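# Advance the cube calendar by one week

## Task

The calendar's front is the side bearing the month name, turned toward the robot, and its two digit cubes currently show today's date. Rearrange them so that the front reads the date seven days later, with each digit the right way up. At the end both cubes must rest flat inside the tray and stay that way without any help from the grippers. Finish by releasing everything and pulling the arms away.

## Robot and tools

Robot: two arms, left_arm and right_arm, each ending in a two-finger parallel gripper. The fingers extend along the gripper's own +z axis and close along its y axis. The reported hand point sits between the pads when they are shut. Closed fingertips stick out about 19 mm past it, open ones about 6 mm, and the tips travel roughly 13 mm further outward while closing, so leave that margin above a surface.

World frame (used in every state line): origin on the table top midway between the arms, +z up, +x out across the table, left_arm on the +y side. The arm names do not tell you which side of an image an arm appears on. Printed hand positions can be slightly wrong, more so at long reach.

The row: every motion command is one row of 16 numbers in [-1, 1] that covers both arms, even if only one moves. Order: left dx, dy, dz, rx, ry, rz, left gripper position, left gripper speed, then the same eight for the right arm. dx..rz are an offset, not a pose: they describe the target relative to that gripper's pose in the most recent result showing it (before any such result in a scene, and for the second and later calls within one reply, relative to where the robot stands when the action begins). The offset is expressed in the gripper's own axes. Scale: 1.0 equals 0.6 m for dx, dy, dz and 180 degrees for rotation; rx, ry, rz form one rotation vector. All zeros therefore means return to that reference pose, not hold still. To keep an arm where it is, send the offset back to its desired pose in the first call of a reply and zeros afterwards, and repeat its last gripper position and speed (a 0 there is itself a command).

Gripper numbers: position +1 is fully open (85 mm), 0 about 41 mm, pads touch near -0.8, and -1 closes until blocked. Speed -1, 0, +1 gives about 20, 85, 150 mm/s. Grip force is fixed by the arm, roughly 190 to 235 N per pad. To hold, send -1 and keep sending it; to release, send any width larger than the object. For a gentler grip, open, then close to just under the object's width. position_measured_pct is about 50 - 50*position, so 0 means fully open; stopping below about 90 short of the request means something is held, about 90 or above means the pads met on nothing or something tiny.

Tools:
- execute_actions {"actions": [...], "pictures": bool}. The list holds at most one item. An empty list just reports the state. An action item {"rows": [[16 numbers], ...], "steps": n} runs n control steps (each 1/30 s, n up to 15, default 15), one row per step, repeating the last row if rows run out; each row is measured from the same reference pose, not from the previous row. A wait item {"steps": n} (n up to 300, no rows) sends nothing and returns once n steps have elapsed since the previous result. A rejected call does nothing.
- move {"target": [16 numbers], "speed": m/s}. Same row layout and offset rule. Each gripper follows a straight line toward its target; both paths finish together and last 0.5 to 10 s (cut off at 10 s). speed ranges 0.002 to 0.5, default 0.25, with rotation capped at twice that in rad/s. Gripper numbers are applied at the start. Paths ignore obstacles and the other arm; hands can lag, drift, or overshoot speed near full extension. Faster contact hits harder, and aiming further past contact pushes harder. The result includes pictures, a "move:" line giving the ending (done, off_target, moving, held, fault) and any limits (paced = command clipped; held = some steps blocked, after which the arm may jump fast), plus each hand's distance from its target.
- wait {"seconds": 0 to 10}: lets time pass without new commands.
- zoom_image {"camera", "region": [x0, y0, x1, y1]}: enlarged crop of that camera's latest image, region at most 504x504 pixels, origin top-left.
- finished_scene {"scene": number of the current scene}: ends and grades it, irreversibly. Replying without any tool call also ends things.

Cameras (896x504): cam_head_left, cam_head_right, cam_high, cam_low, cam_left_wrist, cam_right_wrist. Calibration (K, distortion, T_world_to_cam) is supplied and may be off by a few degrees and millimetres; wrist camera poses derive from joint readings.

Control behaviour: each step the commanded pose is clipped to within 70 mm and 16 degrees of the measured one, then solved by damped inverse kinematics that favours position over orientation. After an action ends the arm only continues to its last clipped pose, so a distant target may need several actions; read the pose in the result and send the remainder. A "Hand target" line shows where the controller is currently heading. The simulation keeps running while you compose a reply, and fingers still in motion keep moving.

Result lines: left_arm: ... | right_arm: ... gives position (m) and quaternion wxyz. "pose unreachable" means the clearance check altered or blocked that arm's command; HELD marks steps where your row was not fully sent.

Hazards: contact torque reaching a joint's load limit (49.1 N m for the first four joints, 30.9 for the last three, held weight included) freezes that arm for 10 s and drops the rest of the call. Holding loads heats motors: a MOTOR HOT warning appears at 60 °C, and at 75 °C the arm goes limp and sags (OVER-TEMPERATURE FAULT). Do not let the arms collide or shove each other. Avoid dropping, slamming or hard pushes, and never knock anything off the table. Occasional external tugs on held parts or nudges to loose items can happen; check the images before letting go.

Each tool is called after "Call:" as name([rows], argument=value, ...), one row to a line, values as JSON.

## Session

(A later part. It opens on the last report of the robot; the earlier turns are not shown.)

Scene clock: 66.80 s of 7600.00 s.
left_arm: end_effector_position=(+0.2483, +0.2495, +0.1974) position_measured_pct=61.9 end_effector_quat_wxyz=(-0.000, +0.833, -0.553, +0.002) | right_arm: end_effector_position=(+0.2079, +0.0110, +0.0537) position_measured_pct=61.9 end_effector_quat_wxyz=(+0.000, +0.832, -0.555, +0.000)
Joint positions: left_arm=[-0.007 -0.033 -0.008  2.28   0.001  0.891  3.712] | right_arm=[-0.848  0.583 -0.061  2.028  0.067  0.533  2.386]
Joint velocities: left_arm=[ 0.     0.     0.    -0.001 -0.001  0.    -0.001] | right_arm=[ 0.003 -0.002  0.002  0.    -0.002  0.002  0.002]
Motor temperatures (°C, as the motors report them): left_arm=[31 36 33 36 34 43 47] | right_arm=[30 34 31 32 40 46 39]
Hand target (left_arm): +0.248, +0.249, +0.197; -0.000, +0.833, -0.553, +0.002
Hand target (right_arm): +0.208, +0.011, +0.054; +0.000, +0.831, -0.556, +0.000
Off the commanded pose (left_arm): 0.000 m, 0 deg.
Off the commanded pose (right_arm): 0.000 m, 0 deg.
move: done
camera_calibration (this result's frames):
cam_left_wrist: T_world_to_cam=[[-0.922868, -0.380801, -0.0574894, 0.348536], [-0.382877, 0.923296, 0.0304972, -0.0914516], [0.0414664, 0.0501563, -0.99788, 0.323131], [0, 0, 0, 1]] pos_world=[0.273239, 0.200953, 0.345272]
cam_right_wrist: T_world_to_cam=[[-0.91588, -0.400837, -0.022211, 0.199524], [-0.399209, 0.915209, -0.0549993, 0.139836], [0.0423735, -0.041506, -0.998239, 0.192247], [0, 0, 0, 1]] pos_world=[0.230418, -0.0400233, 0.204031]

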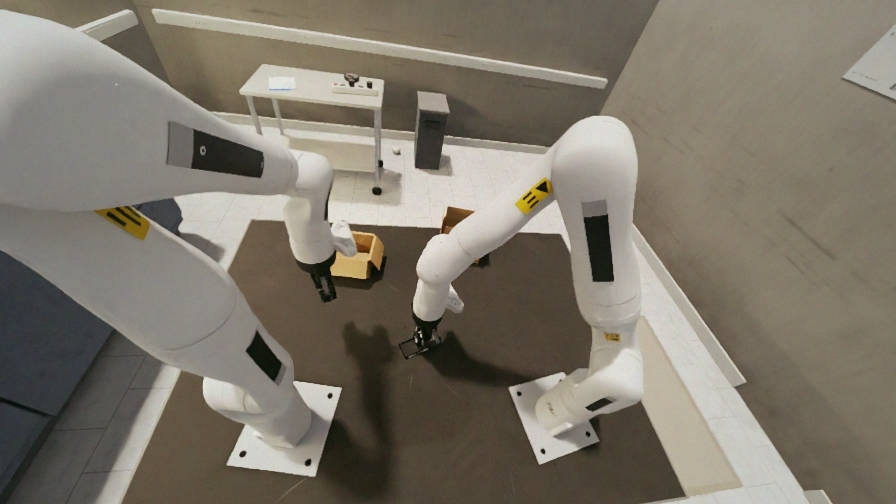

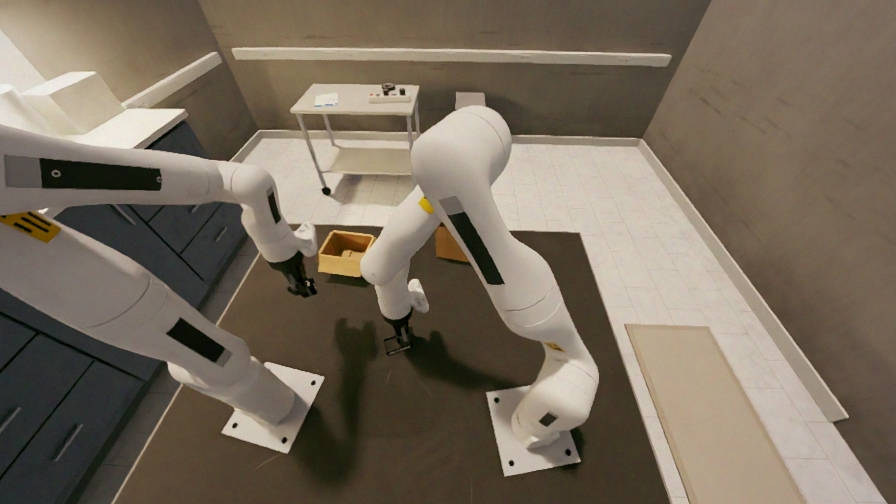

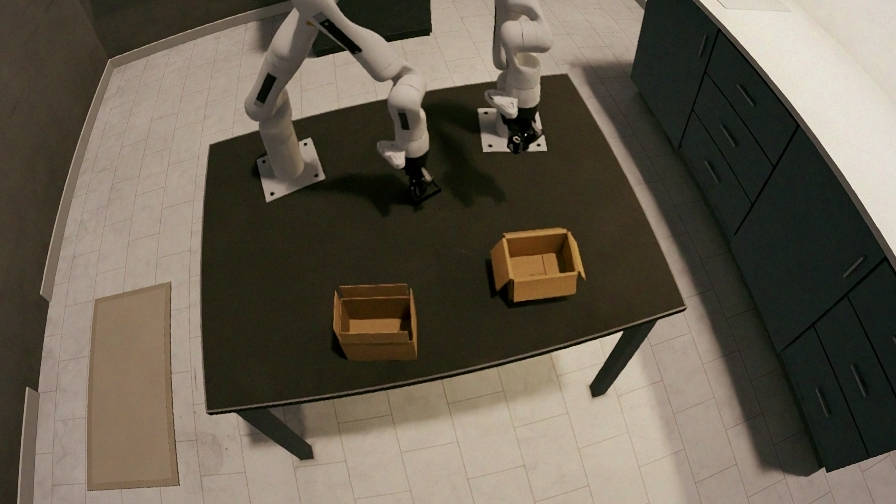

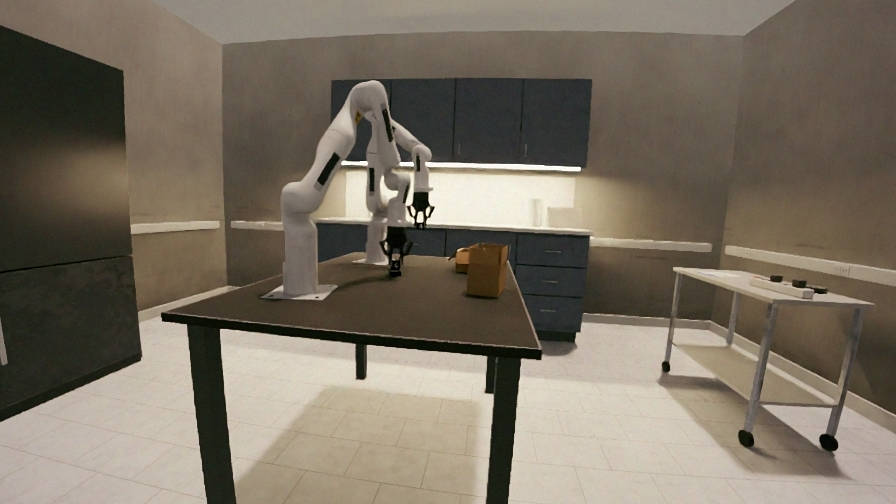

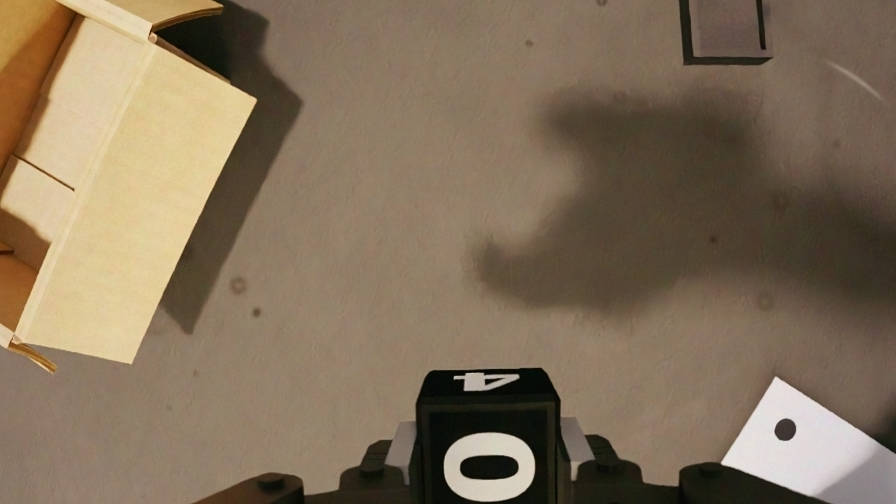

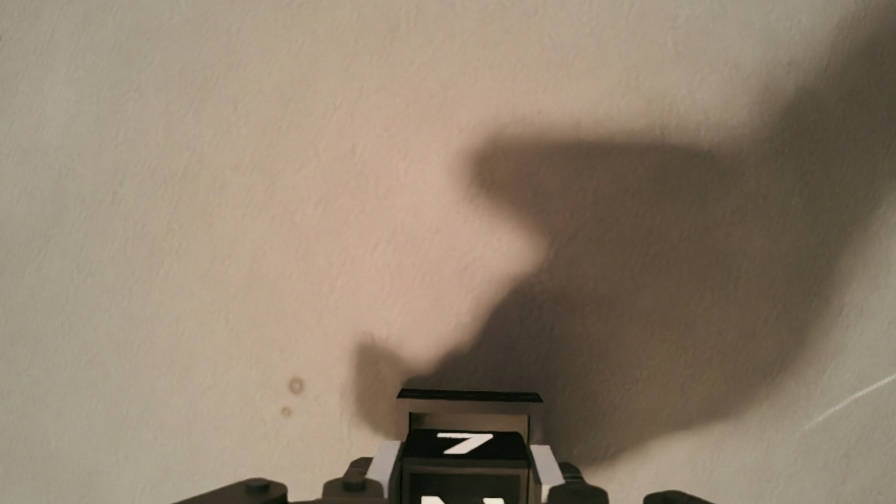

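Call:
move(target=[0,0,0,0,0,0,-1,-0.3, 0,0,0.0295,0,0,0,-1,-0.3], speed=0.02)

Call:
zoom_image(camera="cam_right_wrist", region=[340,360,600,504])

Scene clock: 70.50 s of 7600.00 s.
left_arm: end_effector_position=(+0.2483, +0.2495, +0.1974) position_measured_pct=61.9 end_effector_quat_wxyz=(-0.000, +0.833, -0.553, +0.002) | right_arm: end_effector_position=(+0.2079, +0.0111, +0.0361) position_measured_pct=61.9 end_effector_quat_wxyz=(-0.000, +0.832, -0.555, +0.000)
Joint positions: left_arm=[-0.007 -0.033 -0.008  2.28   0.001  0.891  3.712] | right_arm=[-0.852  0.623 -0.057  2.038  0.072  0.481  2.382]
Joint velocities: left_arm=[-0.     0.001 -0.     0.002  0.001 -0.001 -0.   ] | right_arm=[ 0.     0.    -0.    -0.     0.     0.002 -0.   ]
Motor temperatures (°C, as the motors report them): left_arm=[31 36 33 36 34 43 47] | right_arm=[30 34 31 32 40 46 39]
Hand target (left_arm): +0.248, +0.249, +0.197; -0.000, +0.833, -0.553, +0.002
Hand target (right_arm): +0.208, +0.011, +0.036; +0.000, +0.832, -0.555, +0.000
Off the commanded pose (left_arm): 0.000 m, 0 deg.
Off the commanded pose (right_arm): 0.000 m, 0 deg.
move: done
camera_calibration (this result's frames):
cam_left_wrist: T_world_to_cam=[[-0.922868, -0.380801, -0.0574906, 0.348537], [-0.382877, 0.923296, 0.0304966, -0.091451], [0.0414677, 0.0501561, -0.99788, 0.323131], [0, 0, 0, 1]] pos_world=[0.27324, 0.200953, 0.345272]
cam_right_wrist: T_world_to_cam=[[-0.915837, -0.400918, -0.0225065, 0.199201], [-0.399288, 0.915188, -0.0547731, 0.138778], [0.0425572, -0.0411766, -0.998245, 0.174634], [0, 0, 0, 1]] pos_world=[0.230416, -0.0399542, 0.186412]

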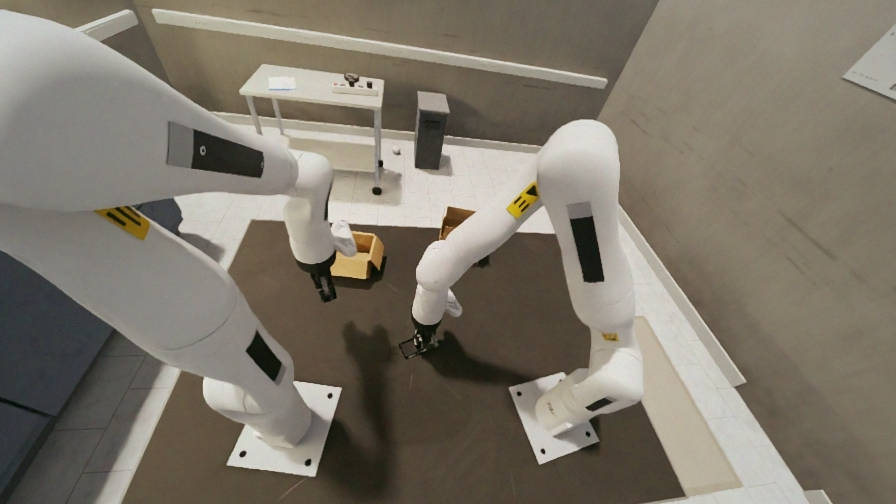

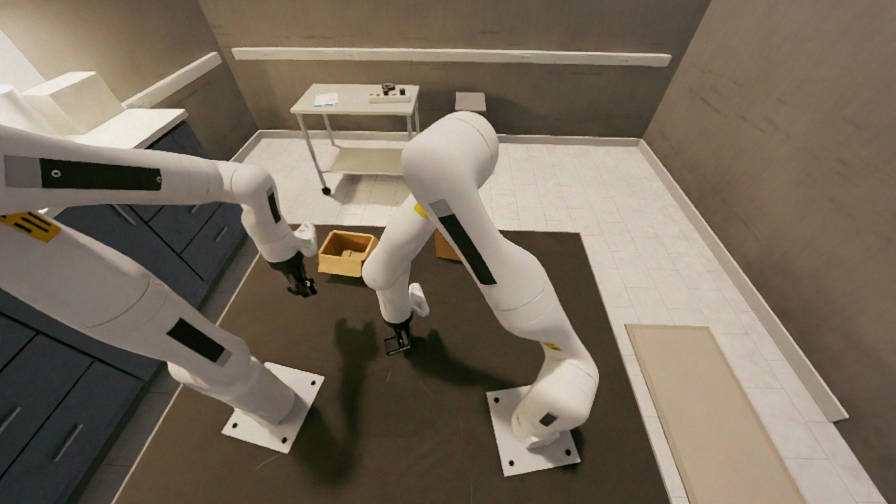

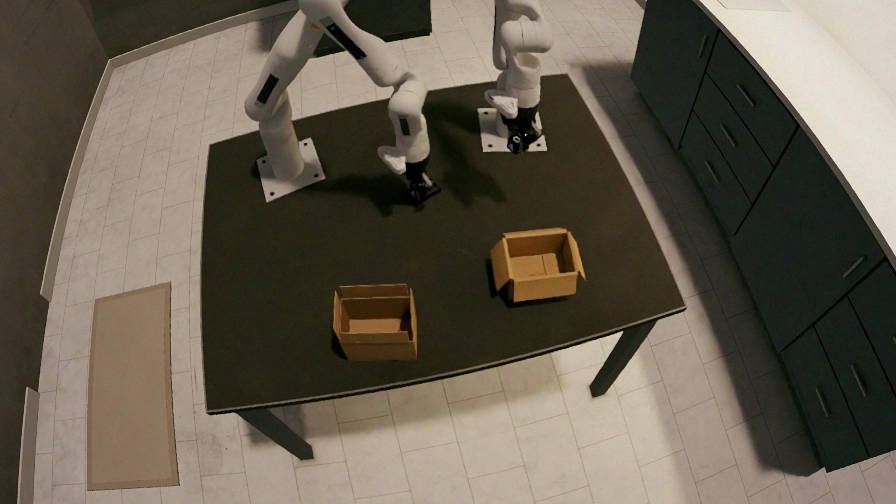

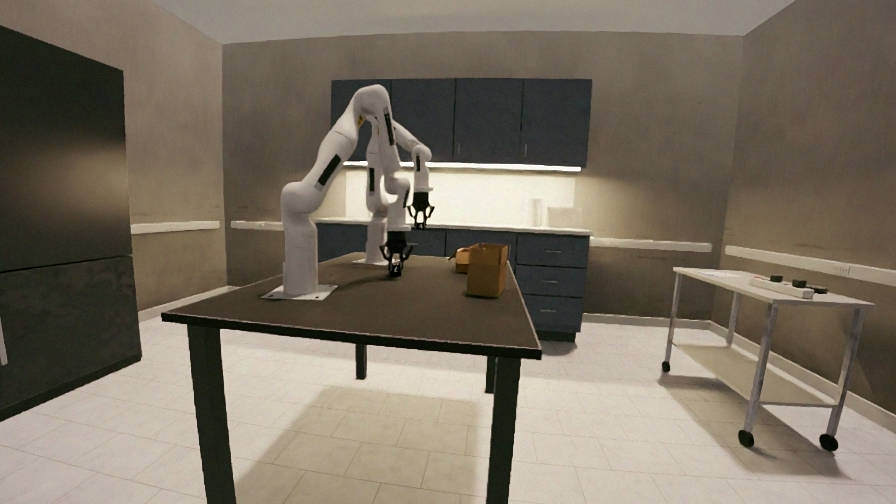

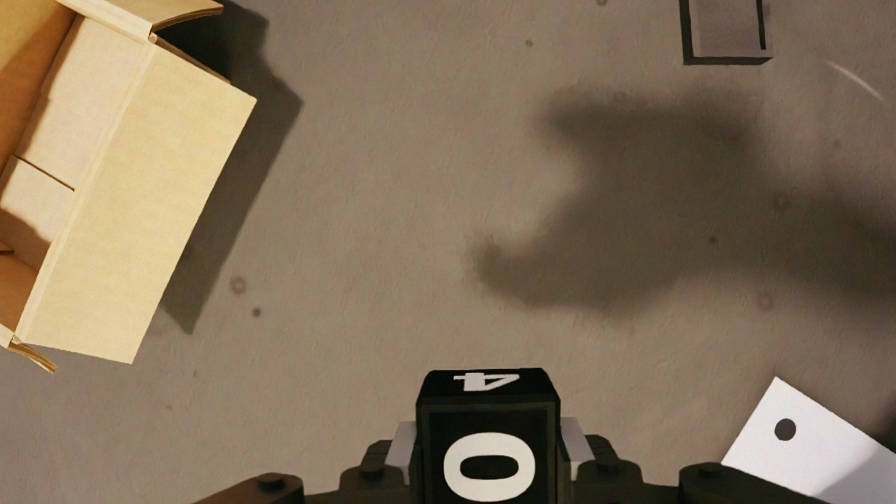

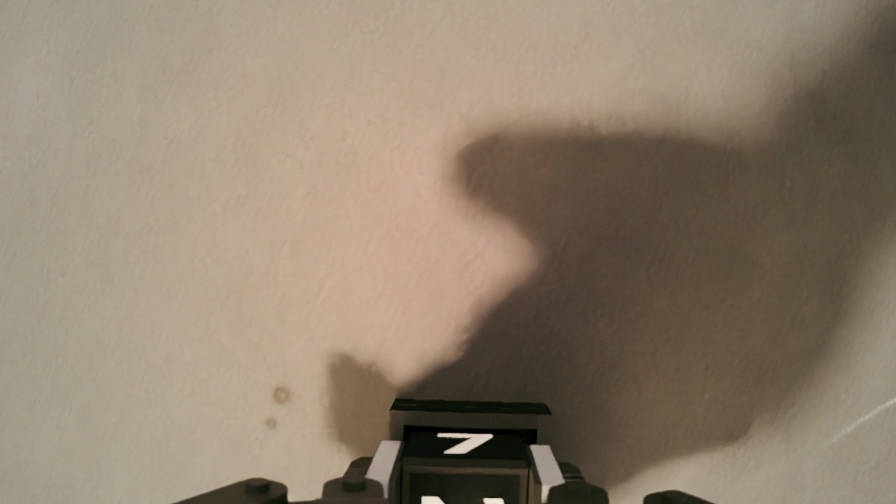

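Region (340, 360, 600, 504) of cam_right_wrist's 896x504 image, scaled by 1.938; it fills the top 279 rows of this view, and the rest is white.

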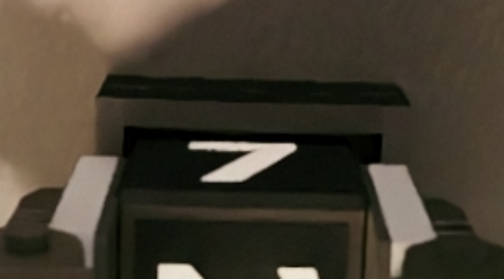

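Call:
execute_actions([
  {"rows":[[0,0,0,0,0,0,-1,-0.3,0,0,0,0,0,0,0.3,0]],"steps":10},
], pictures=false)

Call:
move(target=[0,0,0,0,0,0,-1,-0.3, 0,0,-0.12,0,0,0,0.3,0], speed=0.15)

Call:
move(target=[0,0,0,0,0,0,-1,-0.3, 0.45,0,-0.12,0,0,0,0.3,0], speed=0.35)

Call:
move(target=[0.286,0.220,0.212,0,0,0,-1,-0.3, 0,0,0,0,0,0,0.3,0], speed=0.25)

Scene clock: 73.77 s of 7600.00 s.
left_arm: end_effector_position=(+0.2483, +0.2495, +0.1974) position_measured_pct=61.9 end_effector_quat_wxyz=(-0.000, +0.833, -0.553, +0.002) | right_arm: end_effector_position=(+0.2079, +0.0111, +0.0361) position_measured_pct=39.7 end_effector_quat_wxyz=(-0.000, +0.832, -0.555, +0.000)
Joint positions: left_arm=[-0.007 -0.033 -0.008  2.28   0.001  0.891  3.712] | right_arm=[-0.852  0.623 -0.057  2.038  0.072  0.481  2.382]
Joint velocities: left_arm=[ 0.     0.001 -0.     0.    -0.     0.001  0.001] | right_arm=[-0.    -0.    -0.    -0.    -0.     0.001 -0.   ]
Motor temperatures (°C, as the motors report them): left_arm=[31 35 33 36 34 43 47] | right_arm=[30 34 31 32 40 46 39]
Hand target (left_arm): +0.248, +0.249, +0.197; -0.000, +0.833, -0.553, +0.002
Hand target (right_arm): +0.208, +0.011, +0.036; -0.000, +0.832, -0.555, +0.000
Off the commanded pose (left_arm): 0.000 m, 0 deg.
Off the commanded pose (right_arm): 0.000 m, 0 deg.
Steps of this call (steps 1 to 88: nothing new was sent; steps 89 to 98: all 10 steps of this action). Readings (end_effector_position | what the end effector reports):
89: left_arm (+0.2483, +0.2495, +0.1974) | right_arm (+0.2079, +0.0111, +0.0361) | left_arm position_measured_pct=61.9 | right_arm position_measured_pct=61.9
90: left_arm (+0.2483, +0.2495, +0.1974) | right_arm (+0.2080, +0.0112, +0.0362) | left_arm position_measured_pct=61.9 | right_arm position_measured_pct=61.9
92: left_arm (+0.2483, +0.2495, +0.1974) | right_arm (+0.2079, +0.0112, +0.0361) | left_arm position_measured_pct=61.9 | right_arm position_measured_pct=57.1
96: left_arm (+0.2483, +0.2495, +0.1974) | right_arm (+0.2079, +0.0111, +0.0361) | left_arm position_measured_pct=61.9 | right_arm position_measured_pct=45.6
98: the state above

Scene clock: 74.93 s of 7600.00 s.
left_arm: end_effector_position=(+0.2483, +0.2495, +0.1974) position_measured_pct=61.9 end_effector_quat_wxyz=(-0.000, +0.833, -0.553, +0.002) | right_arm: end_effector_position=(+0.2080, +0.0108, +0.1080) position_measured_pct=34.9 end_effector_quat_wxyz=(+0.000, +0.831, -0.556, +0.000)
Joint positions: left_arm=[-0.007 -0.033 -0.008  2.28   0.001  0.891  3.712] | right_arm=[-0.84   0.467 -0.071  1.979  0.05   0.698  2.401]
Joint velocities: left_arm=[-0.     0.001 -0.001 -0.002  0.001  0.001 -0.002] | right_arm=[ 0.001 -0.007  0.001 -0.001 -0.     0.     0.   ]
Motor temperatures (°C, as the motors report them): left_arm=[31 35 33 36 34 43 47] | right_arm=[30 34 31 32 40 46 39]
Hand target (left_arm): +0.248, +0.249, +0.197; -0.000, +0.833, -0.553, +0.002
Hand target (right_arm): +0.208, +0.011, +0.108; -0.000, +0.831, -0.556, +0.000
Off the commanded pose (left_arm): 0.000 m, 0 deg.
Off the commanded pose (right_arm): 0.000 m, 0 deg.
move: done
camera_calibration (this result's frames):
cam_left_wrist: T_world_to_cam=[[-0.922868, -0.380801, -0.0574931, 0.348539], [-0.382877, 0.923296, 0.030495, -0.0914496], [0.0414706, 0.0501556, -0.99788, 0.32313], [0, 0, 0, 1]] pos_world=[0.273241, 0.200952, 0.345273]
cam_right_wrist: T_world_to_cam=[[-0.916055, -0.400452, -0.0219485, 0.200792], [-0.398823, 0.915359, -0.0552999, 0.142983], [0.0422357, -0.0419042, -0.998229, 0.246448], [0, 0, 0, 1]] pos_world=[0.230553, -0.0401462, 0.258325]

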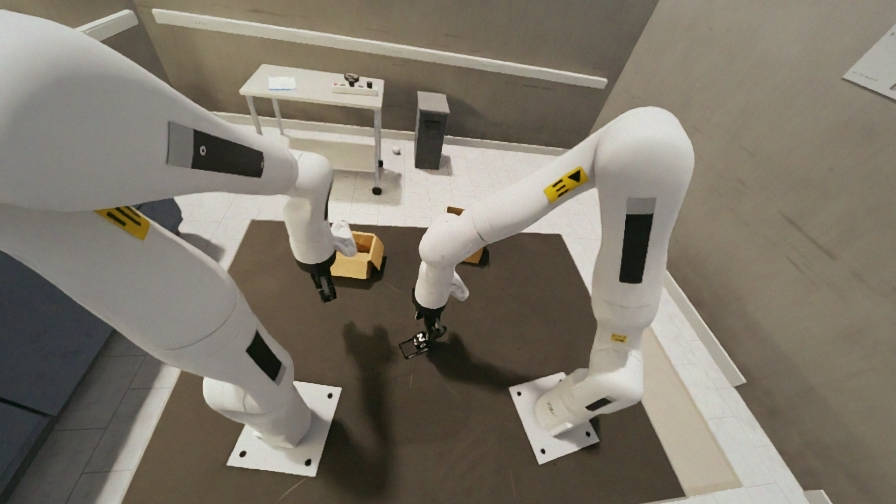

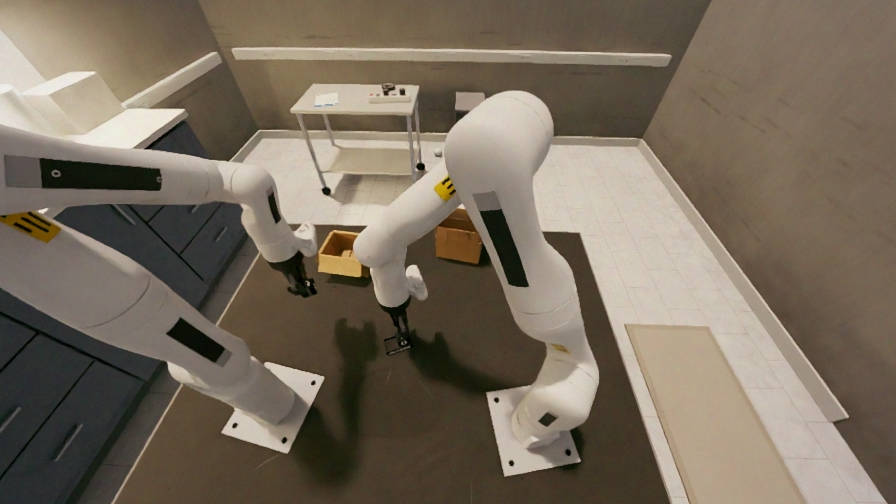

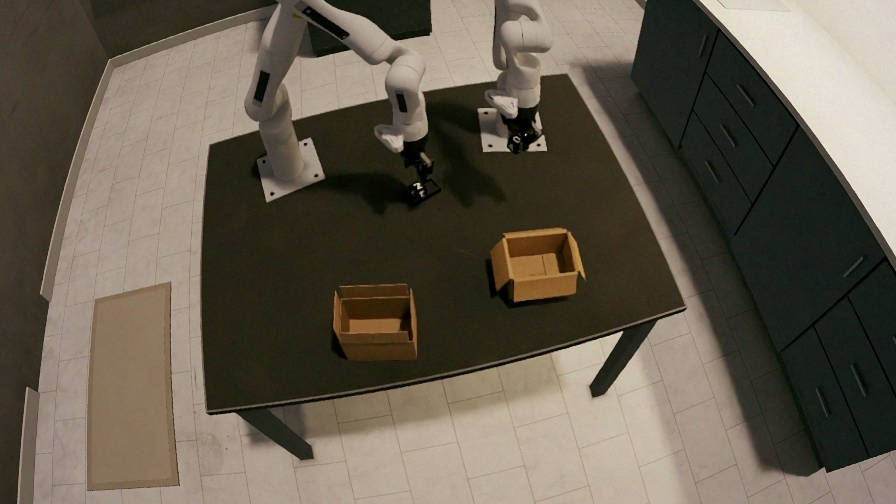

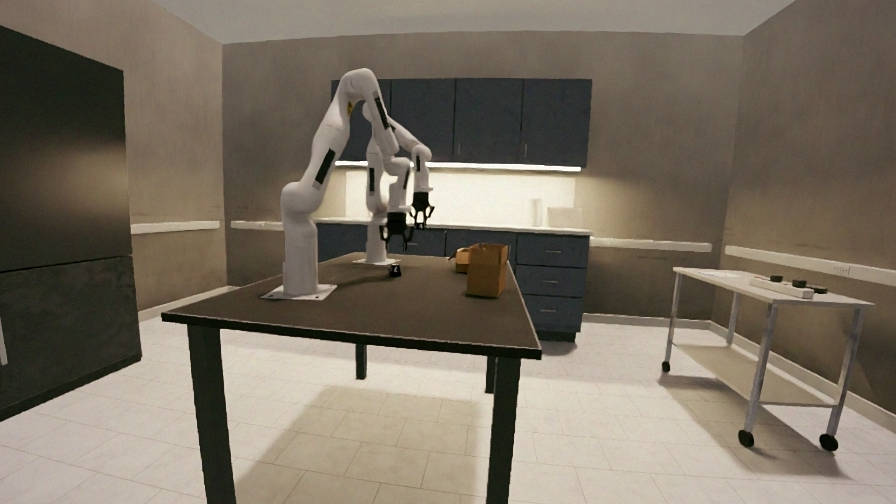

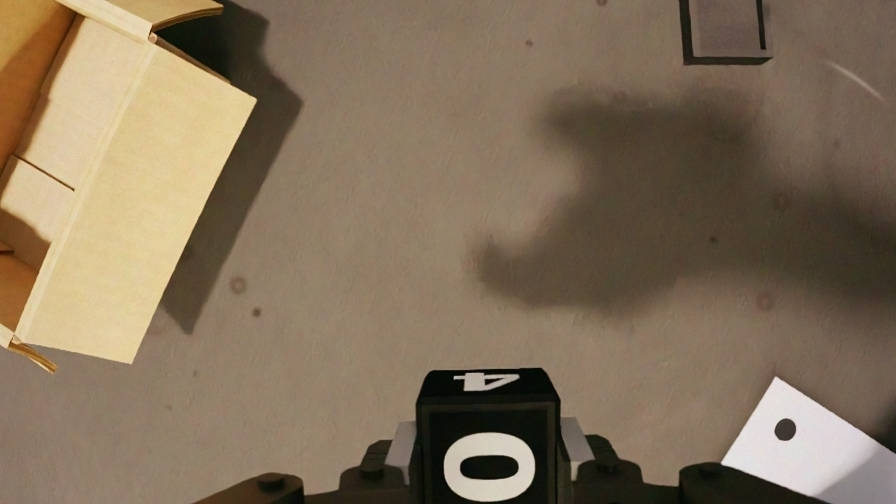

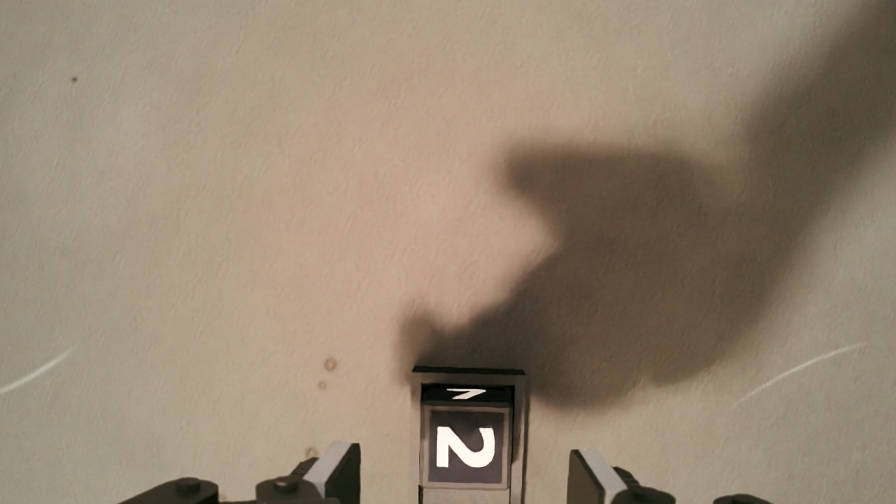

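Scene clock: 76.37 s of 7600.00 s.
left_arm: end_effector_position=(+0.2483, +0.2495, +0.1974) position_measured_pct=61.9 end_effector_quat_wxyz=(-0.000, +0.833, -0.553, +0.002) | right_arm: end_effector_position=(+0.3109, -0.2397, +0.1796) position_measured_pct=34.9 end_effector_quat_wxyz=(+0.001, +0.831, -0.556, -0.000)
Joint positions: left_arm=[-0.007 -0.033 -0.008  2.28   0.001  0.891  3.712] | right_arm=[-0.23   0.195  0.093  2.096 -0.023  0.855  3.22 ]
Joint velocities: left_arm=[ 0.001  0.    -0.     0.001  0.    -0.    -0.   ] | right_arm=[ 0.002  0.     0.004 -0.    -0.001  0.001  0.001]
Motor temperatures (°C, as the motors report them): left_arm=[31 35 33 36 34 43 47] | right_arm=[30 34 31 32 40 46 39]
Hand target (left_arm): +0.248, +0.249, +0.197; -0.000, +0.833, -0.553, +0.002
Hand target (right_arm): +0.311, -0.240, +0.180; +0.001, +0.831, -0.556, -0.000
Off the commanded pose (left_arm): 0.000 m, 0 deg.
Off the commanded pose (right_arm): 0.001 m, 0 deg.
move: done
camera_calibration (this result's frames):
cam_left_wrist: T_world_to_cam=[[-0.922868, -0.380801, -0.057494, 0.34854], [-0.382877, 0.923296, 0.0304942, -0.091449], [0.0414718, 0.0501553, -0.99788, 0.32313], [0, 0, 0, 1]] pos_world=[0.273242, 0.200952, 0.345273]
cam_right_wrist: T_world_to_cam=[[-0.916116, -0.400439, -0.0195203, 0.19586], [-0.398908, 0.915315, -0.0554169, 0.417365], [0.0400583, -0.0429815, -0.998272, 0.303561], [0, 0, 0, 1]] pos_world=[0.33376, -0.290543, 0.329989]

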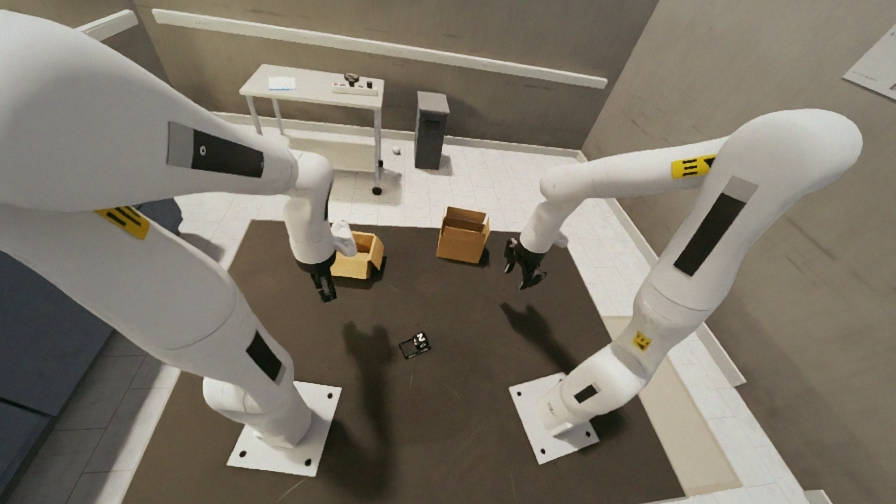

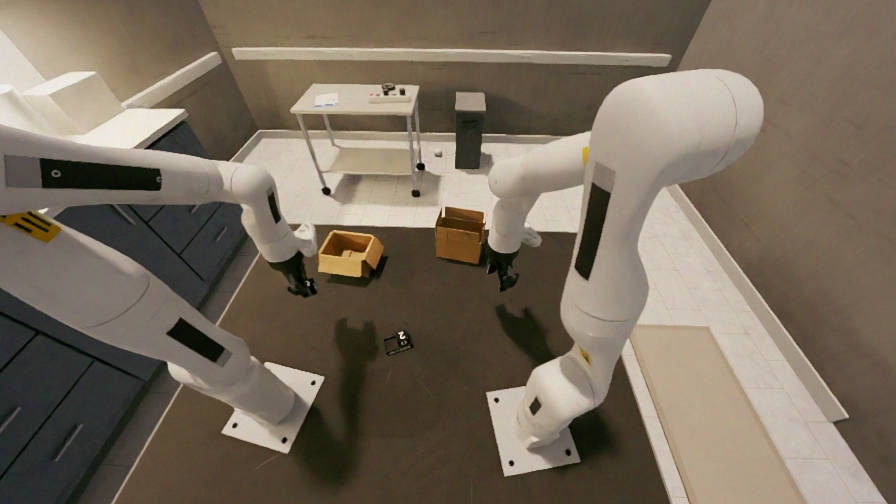

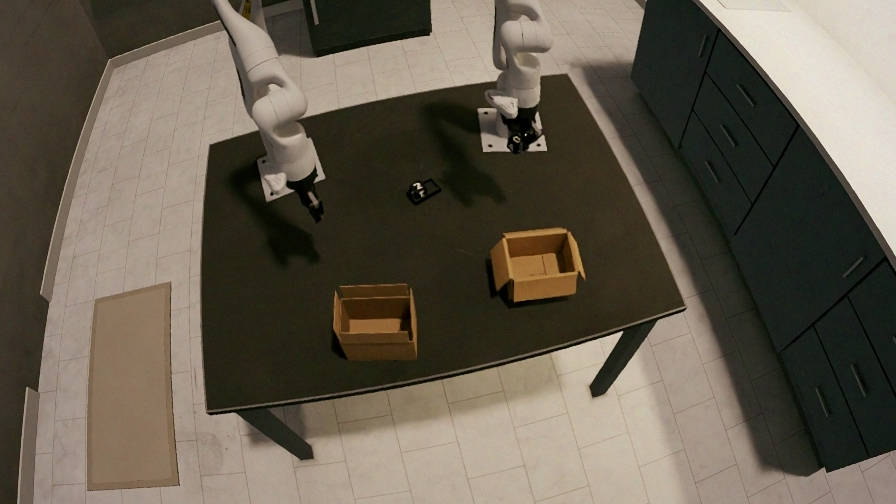

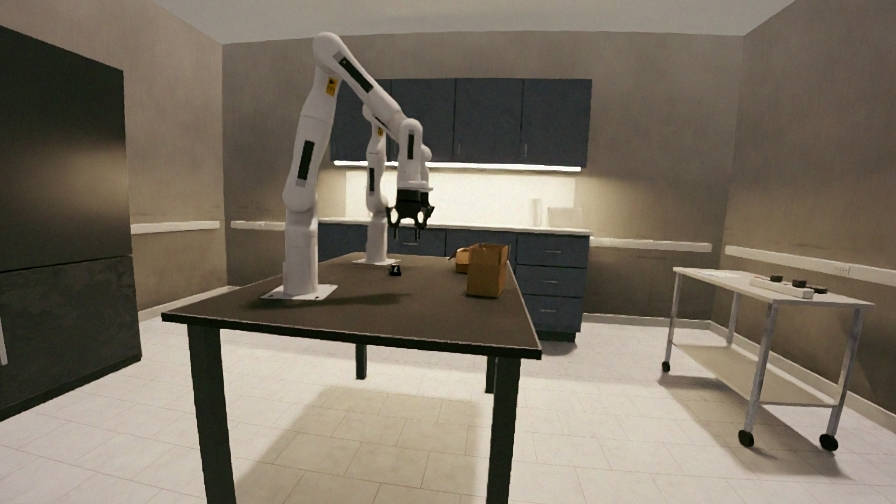

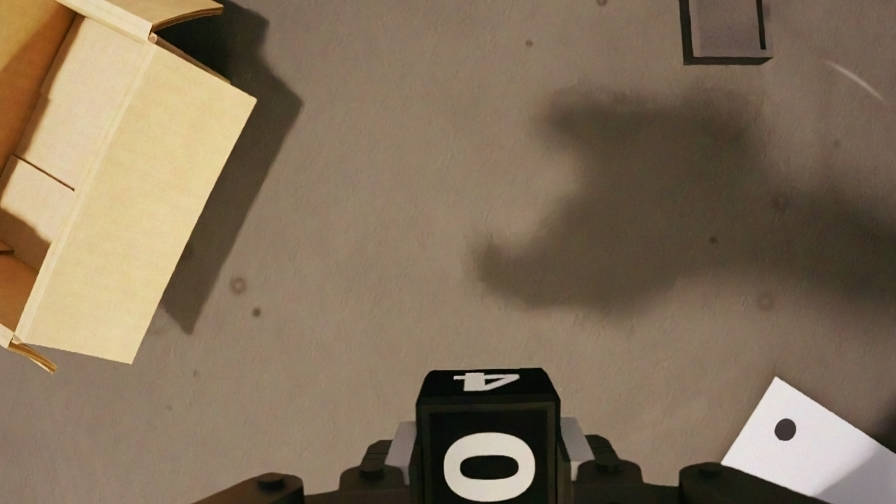

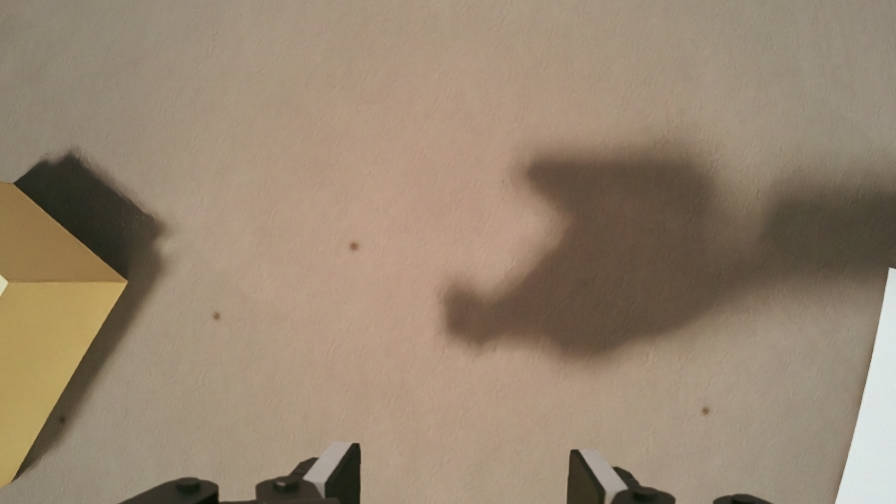

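Scene clock: 78.00 s of 7600.00 s.
left_arm: end_effector_position=(+0.1941, +0.0406, +0.0703) position_measured_pct=61.9 end_effector_quat_wxyz=(-0.002, +0.834, -0.553, +0.002) | right_arm: end_effector_position=(+0.3109, -0.2397, +0.1796) position_measured_pct=34.9 end_effector_quat_wxyz=(+0.001, +0.831, -0.556, -0.000)
Joint positions: left_arm=[ 0.616  0.455  0.179  2.243 -0.191  0.454  4.677] | right_arm=[-0.23   0.195  0.093  2.096 -0.023  0.855  3.22 ]
Joint velocities: left_arm=[ 0.003  0.003  0.001 -0.001 -0.002  0.001  0.002] | right_arm=[-0.     0.     0.     0.     0.     0.002 -0.   ]
Motor temperatures (°C, as the motors report them): left_arm=[31 35 33 36 34 43 47] | right_arm=[30 34 31 32 40 46 39]
Hand target (left_arm): +0.194, +0.041, +0.070; -0.002, +0.833, -0.553, +0.002
Hand target (right_arm): +0.311, -0.240, +0.180; +0.001, +0.831, -0.556, -0.000
Off the commanded pose (left_arm): 0.001 m, 0 deg.
Off the commanded pose (right_arm): 0.000 m, 0 deg.
move: done
camera_calibration (this result's frames):
cam_left_wrist: T_world_to_cam=[[-0.922562, -0.381153, -0.0600137, 0.211862], [-0.38342, 0.923022, 0.0319264, 0.0845365], [0.0432251, 0.0524646, -0.997687, 0.208499], [0, 0, 0, 1]] pos_world=[0.218856, -0.00821621, 0.218032]
cam_right_wrist: T_world_to_cam=[[-0.916115, -0.400439, -0.0195222, 0.195861], [-0.398908, 0.915315, -0.0554173, 0.417365], [0.0400602, -0.0429811, -0.998272, 0.30356], [0, 0, 0, 1]] pos_world=[0.333761, -0.290543, 0.329989]

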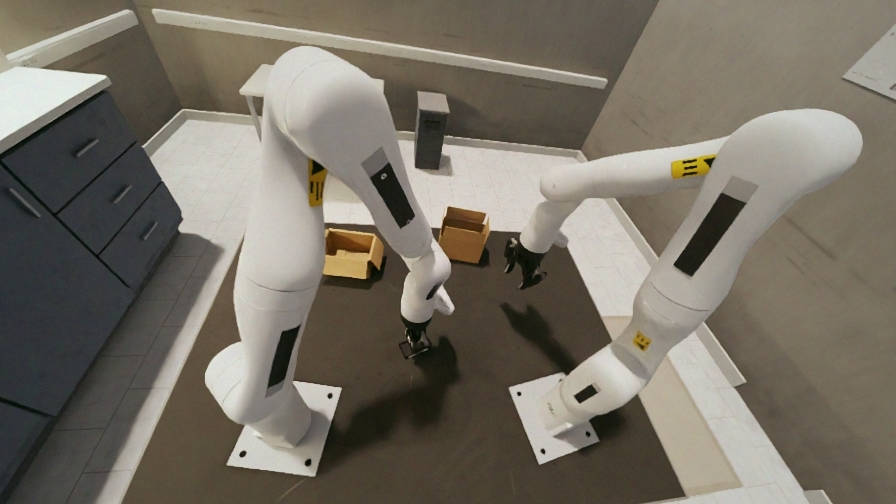

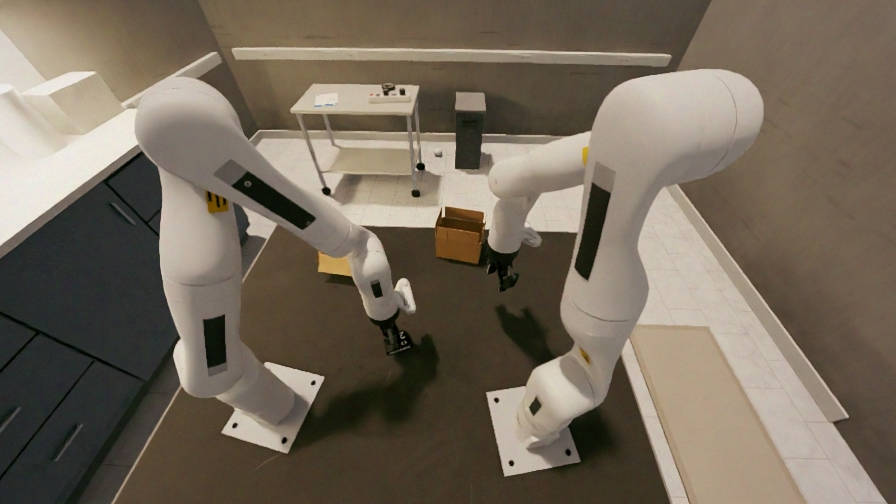

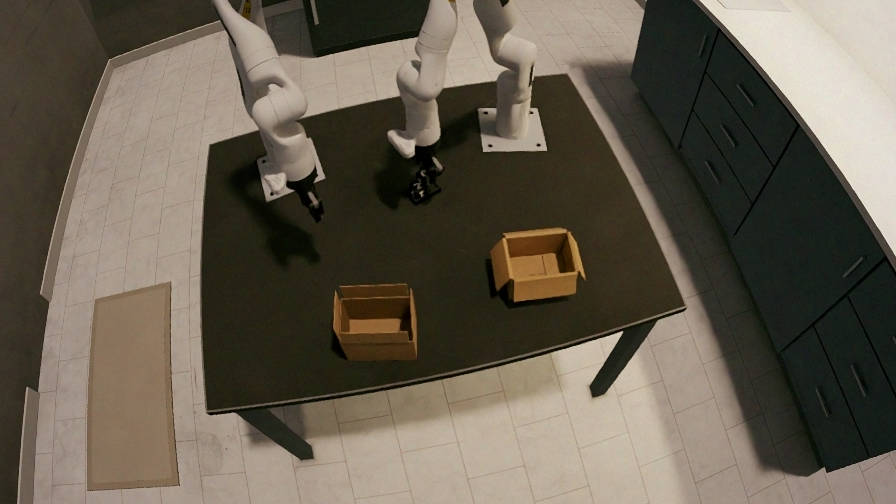

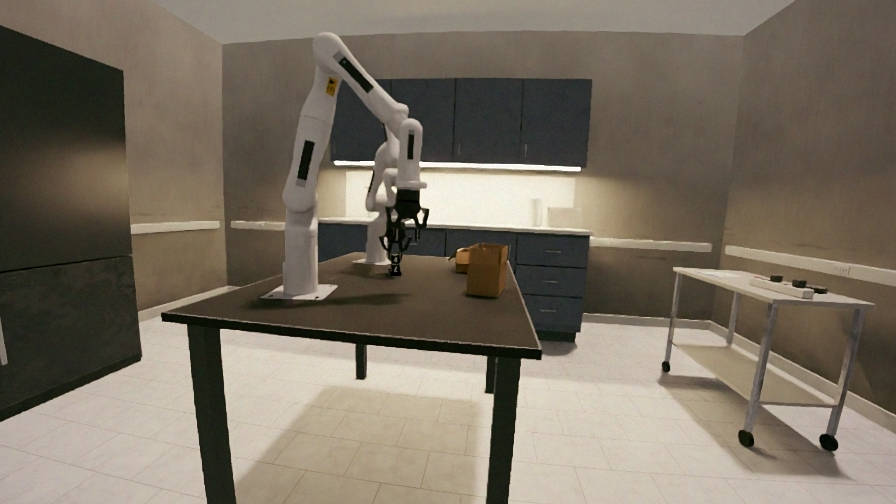

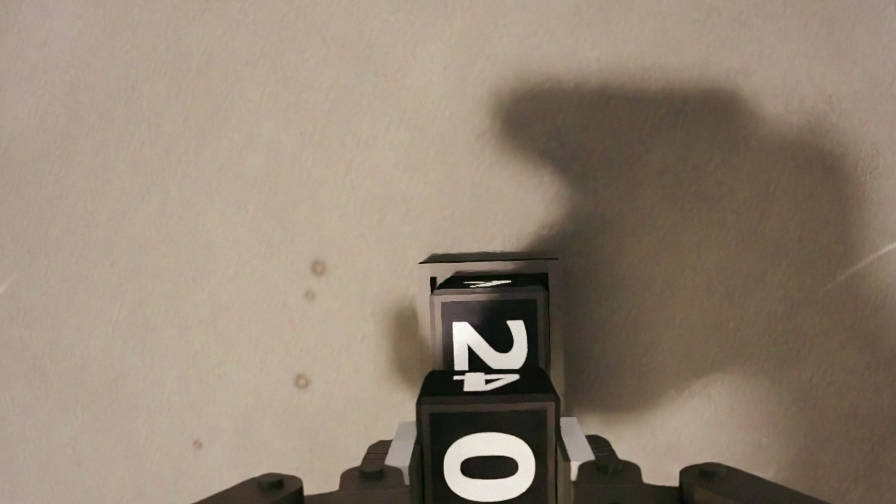

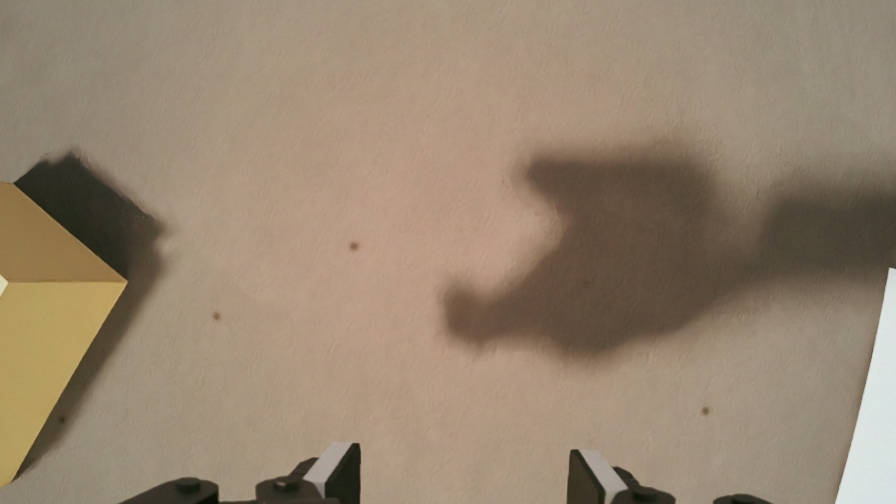

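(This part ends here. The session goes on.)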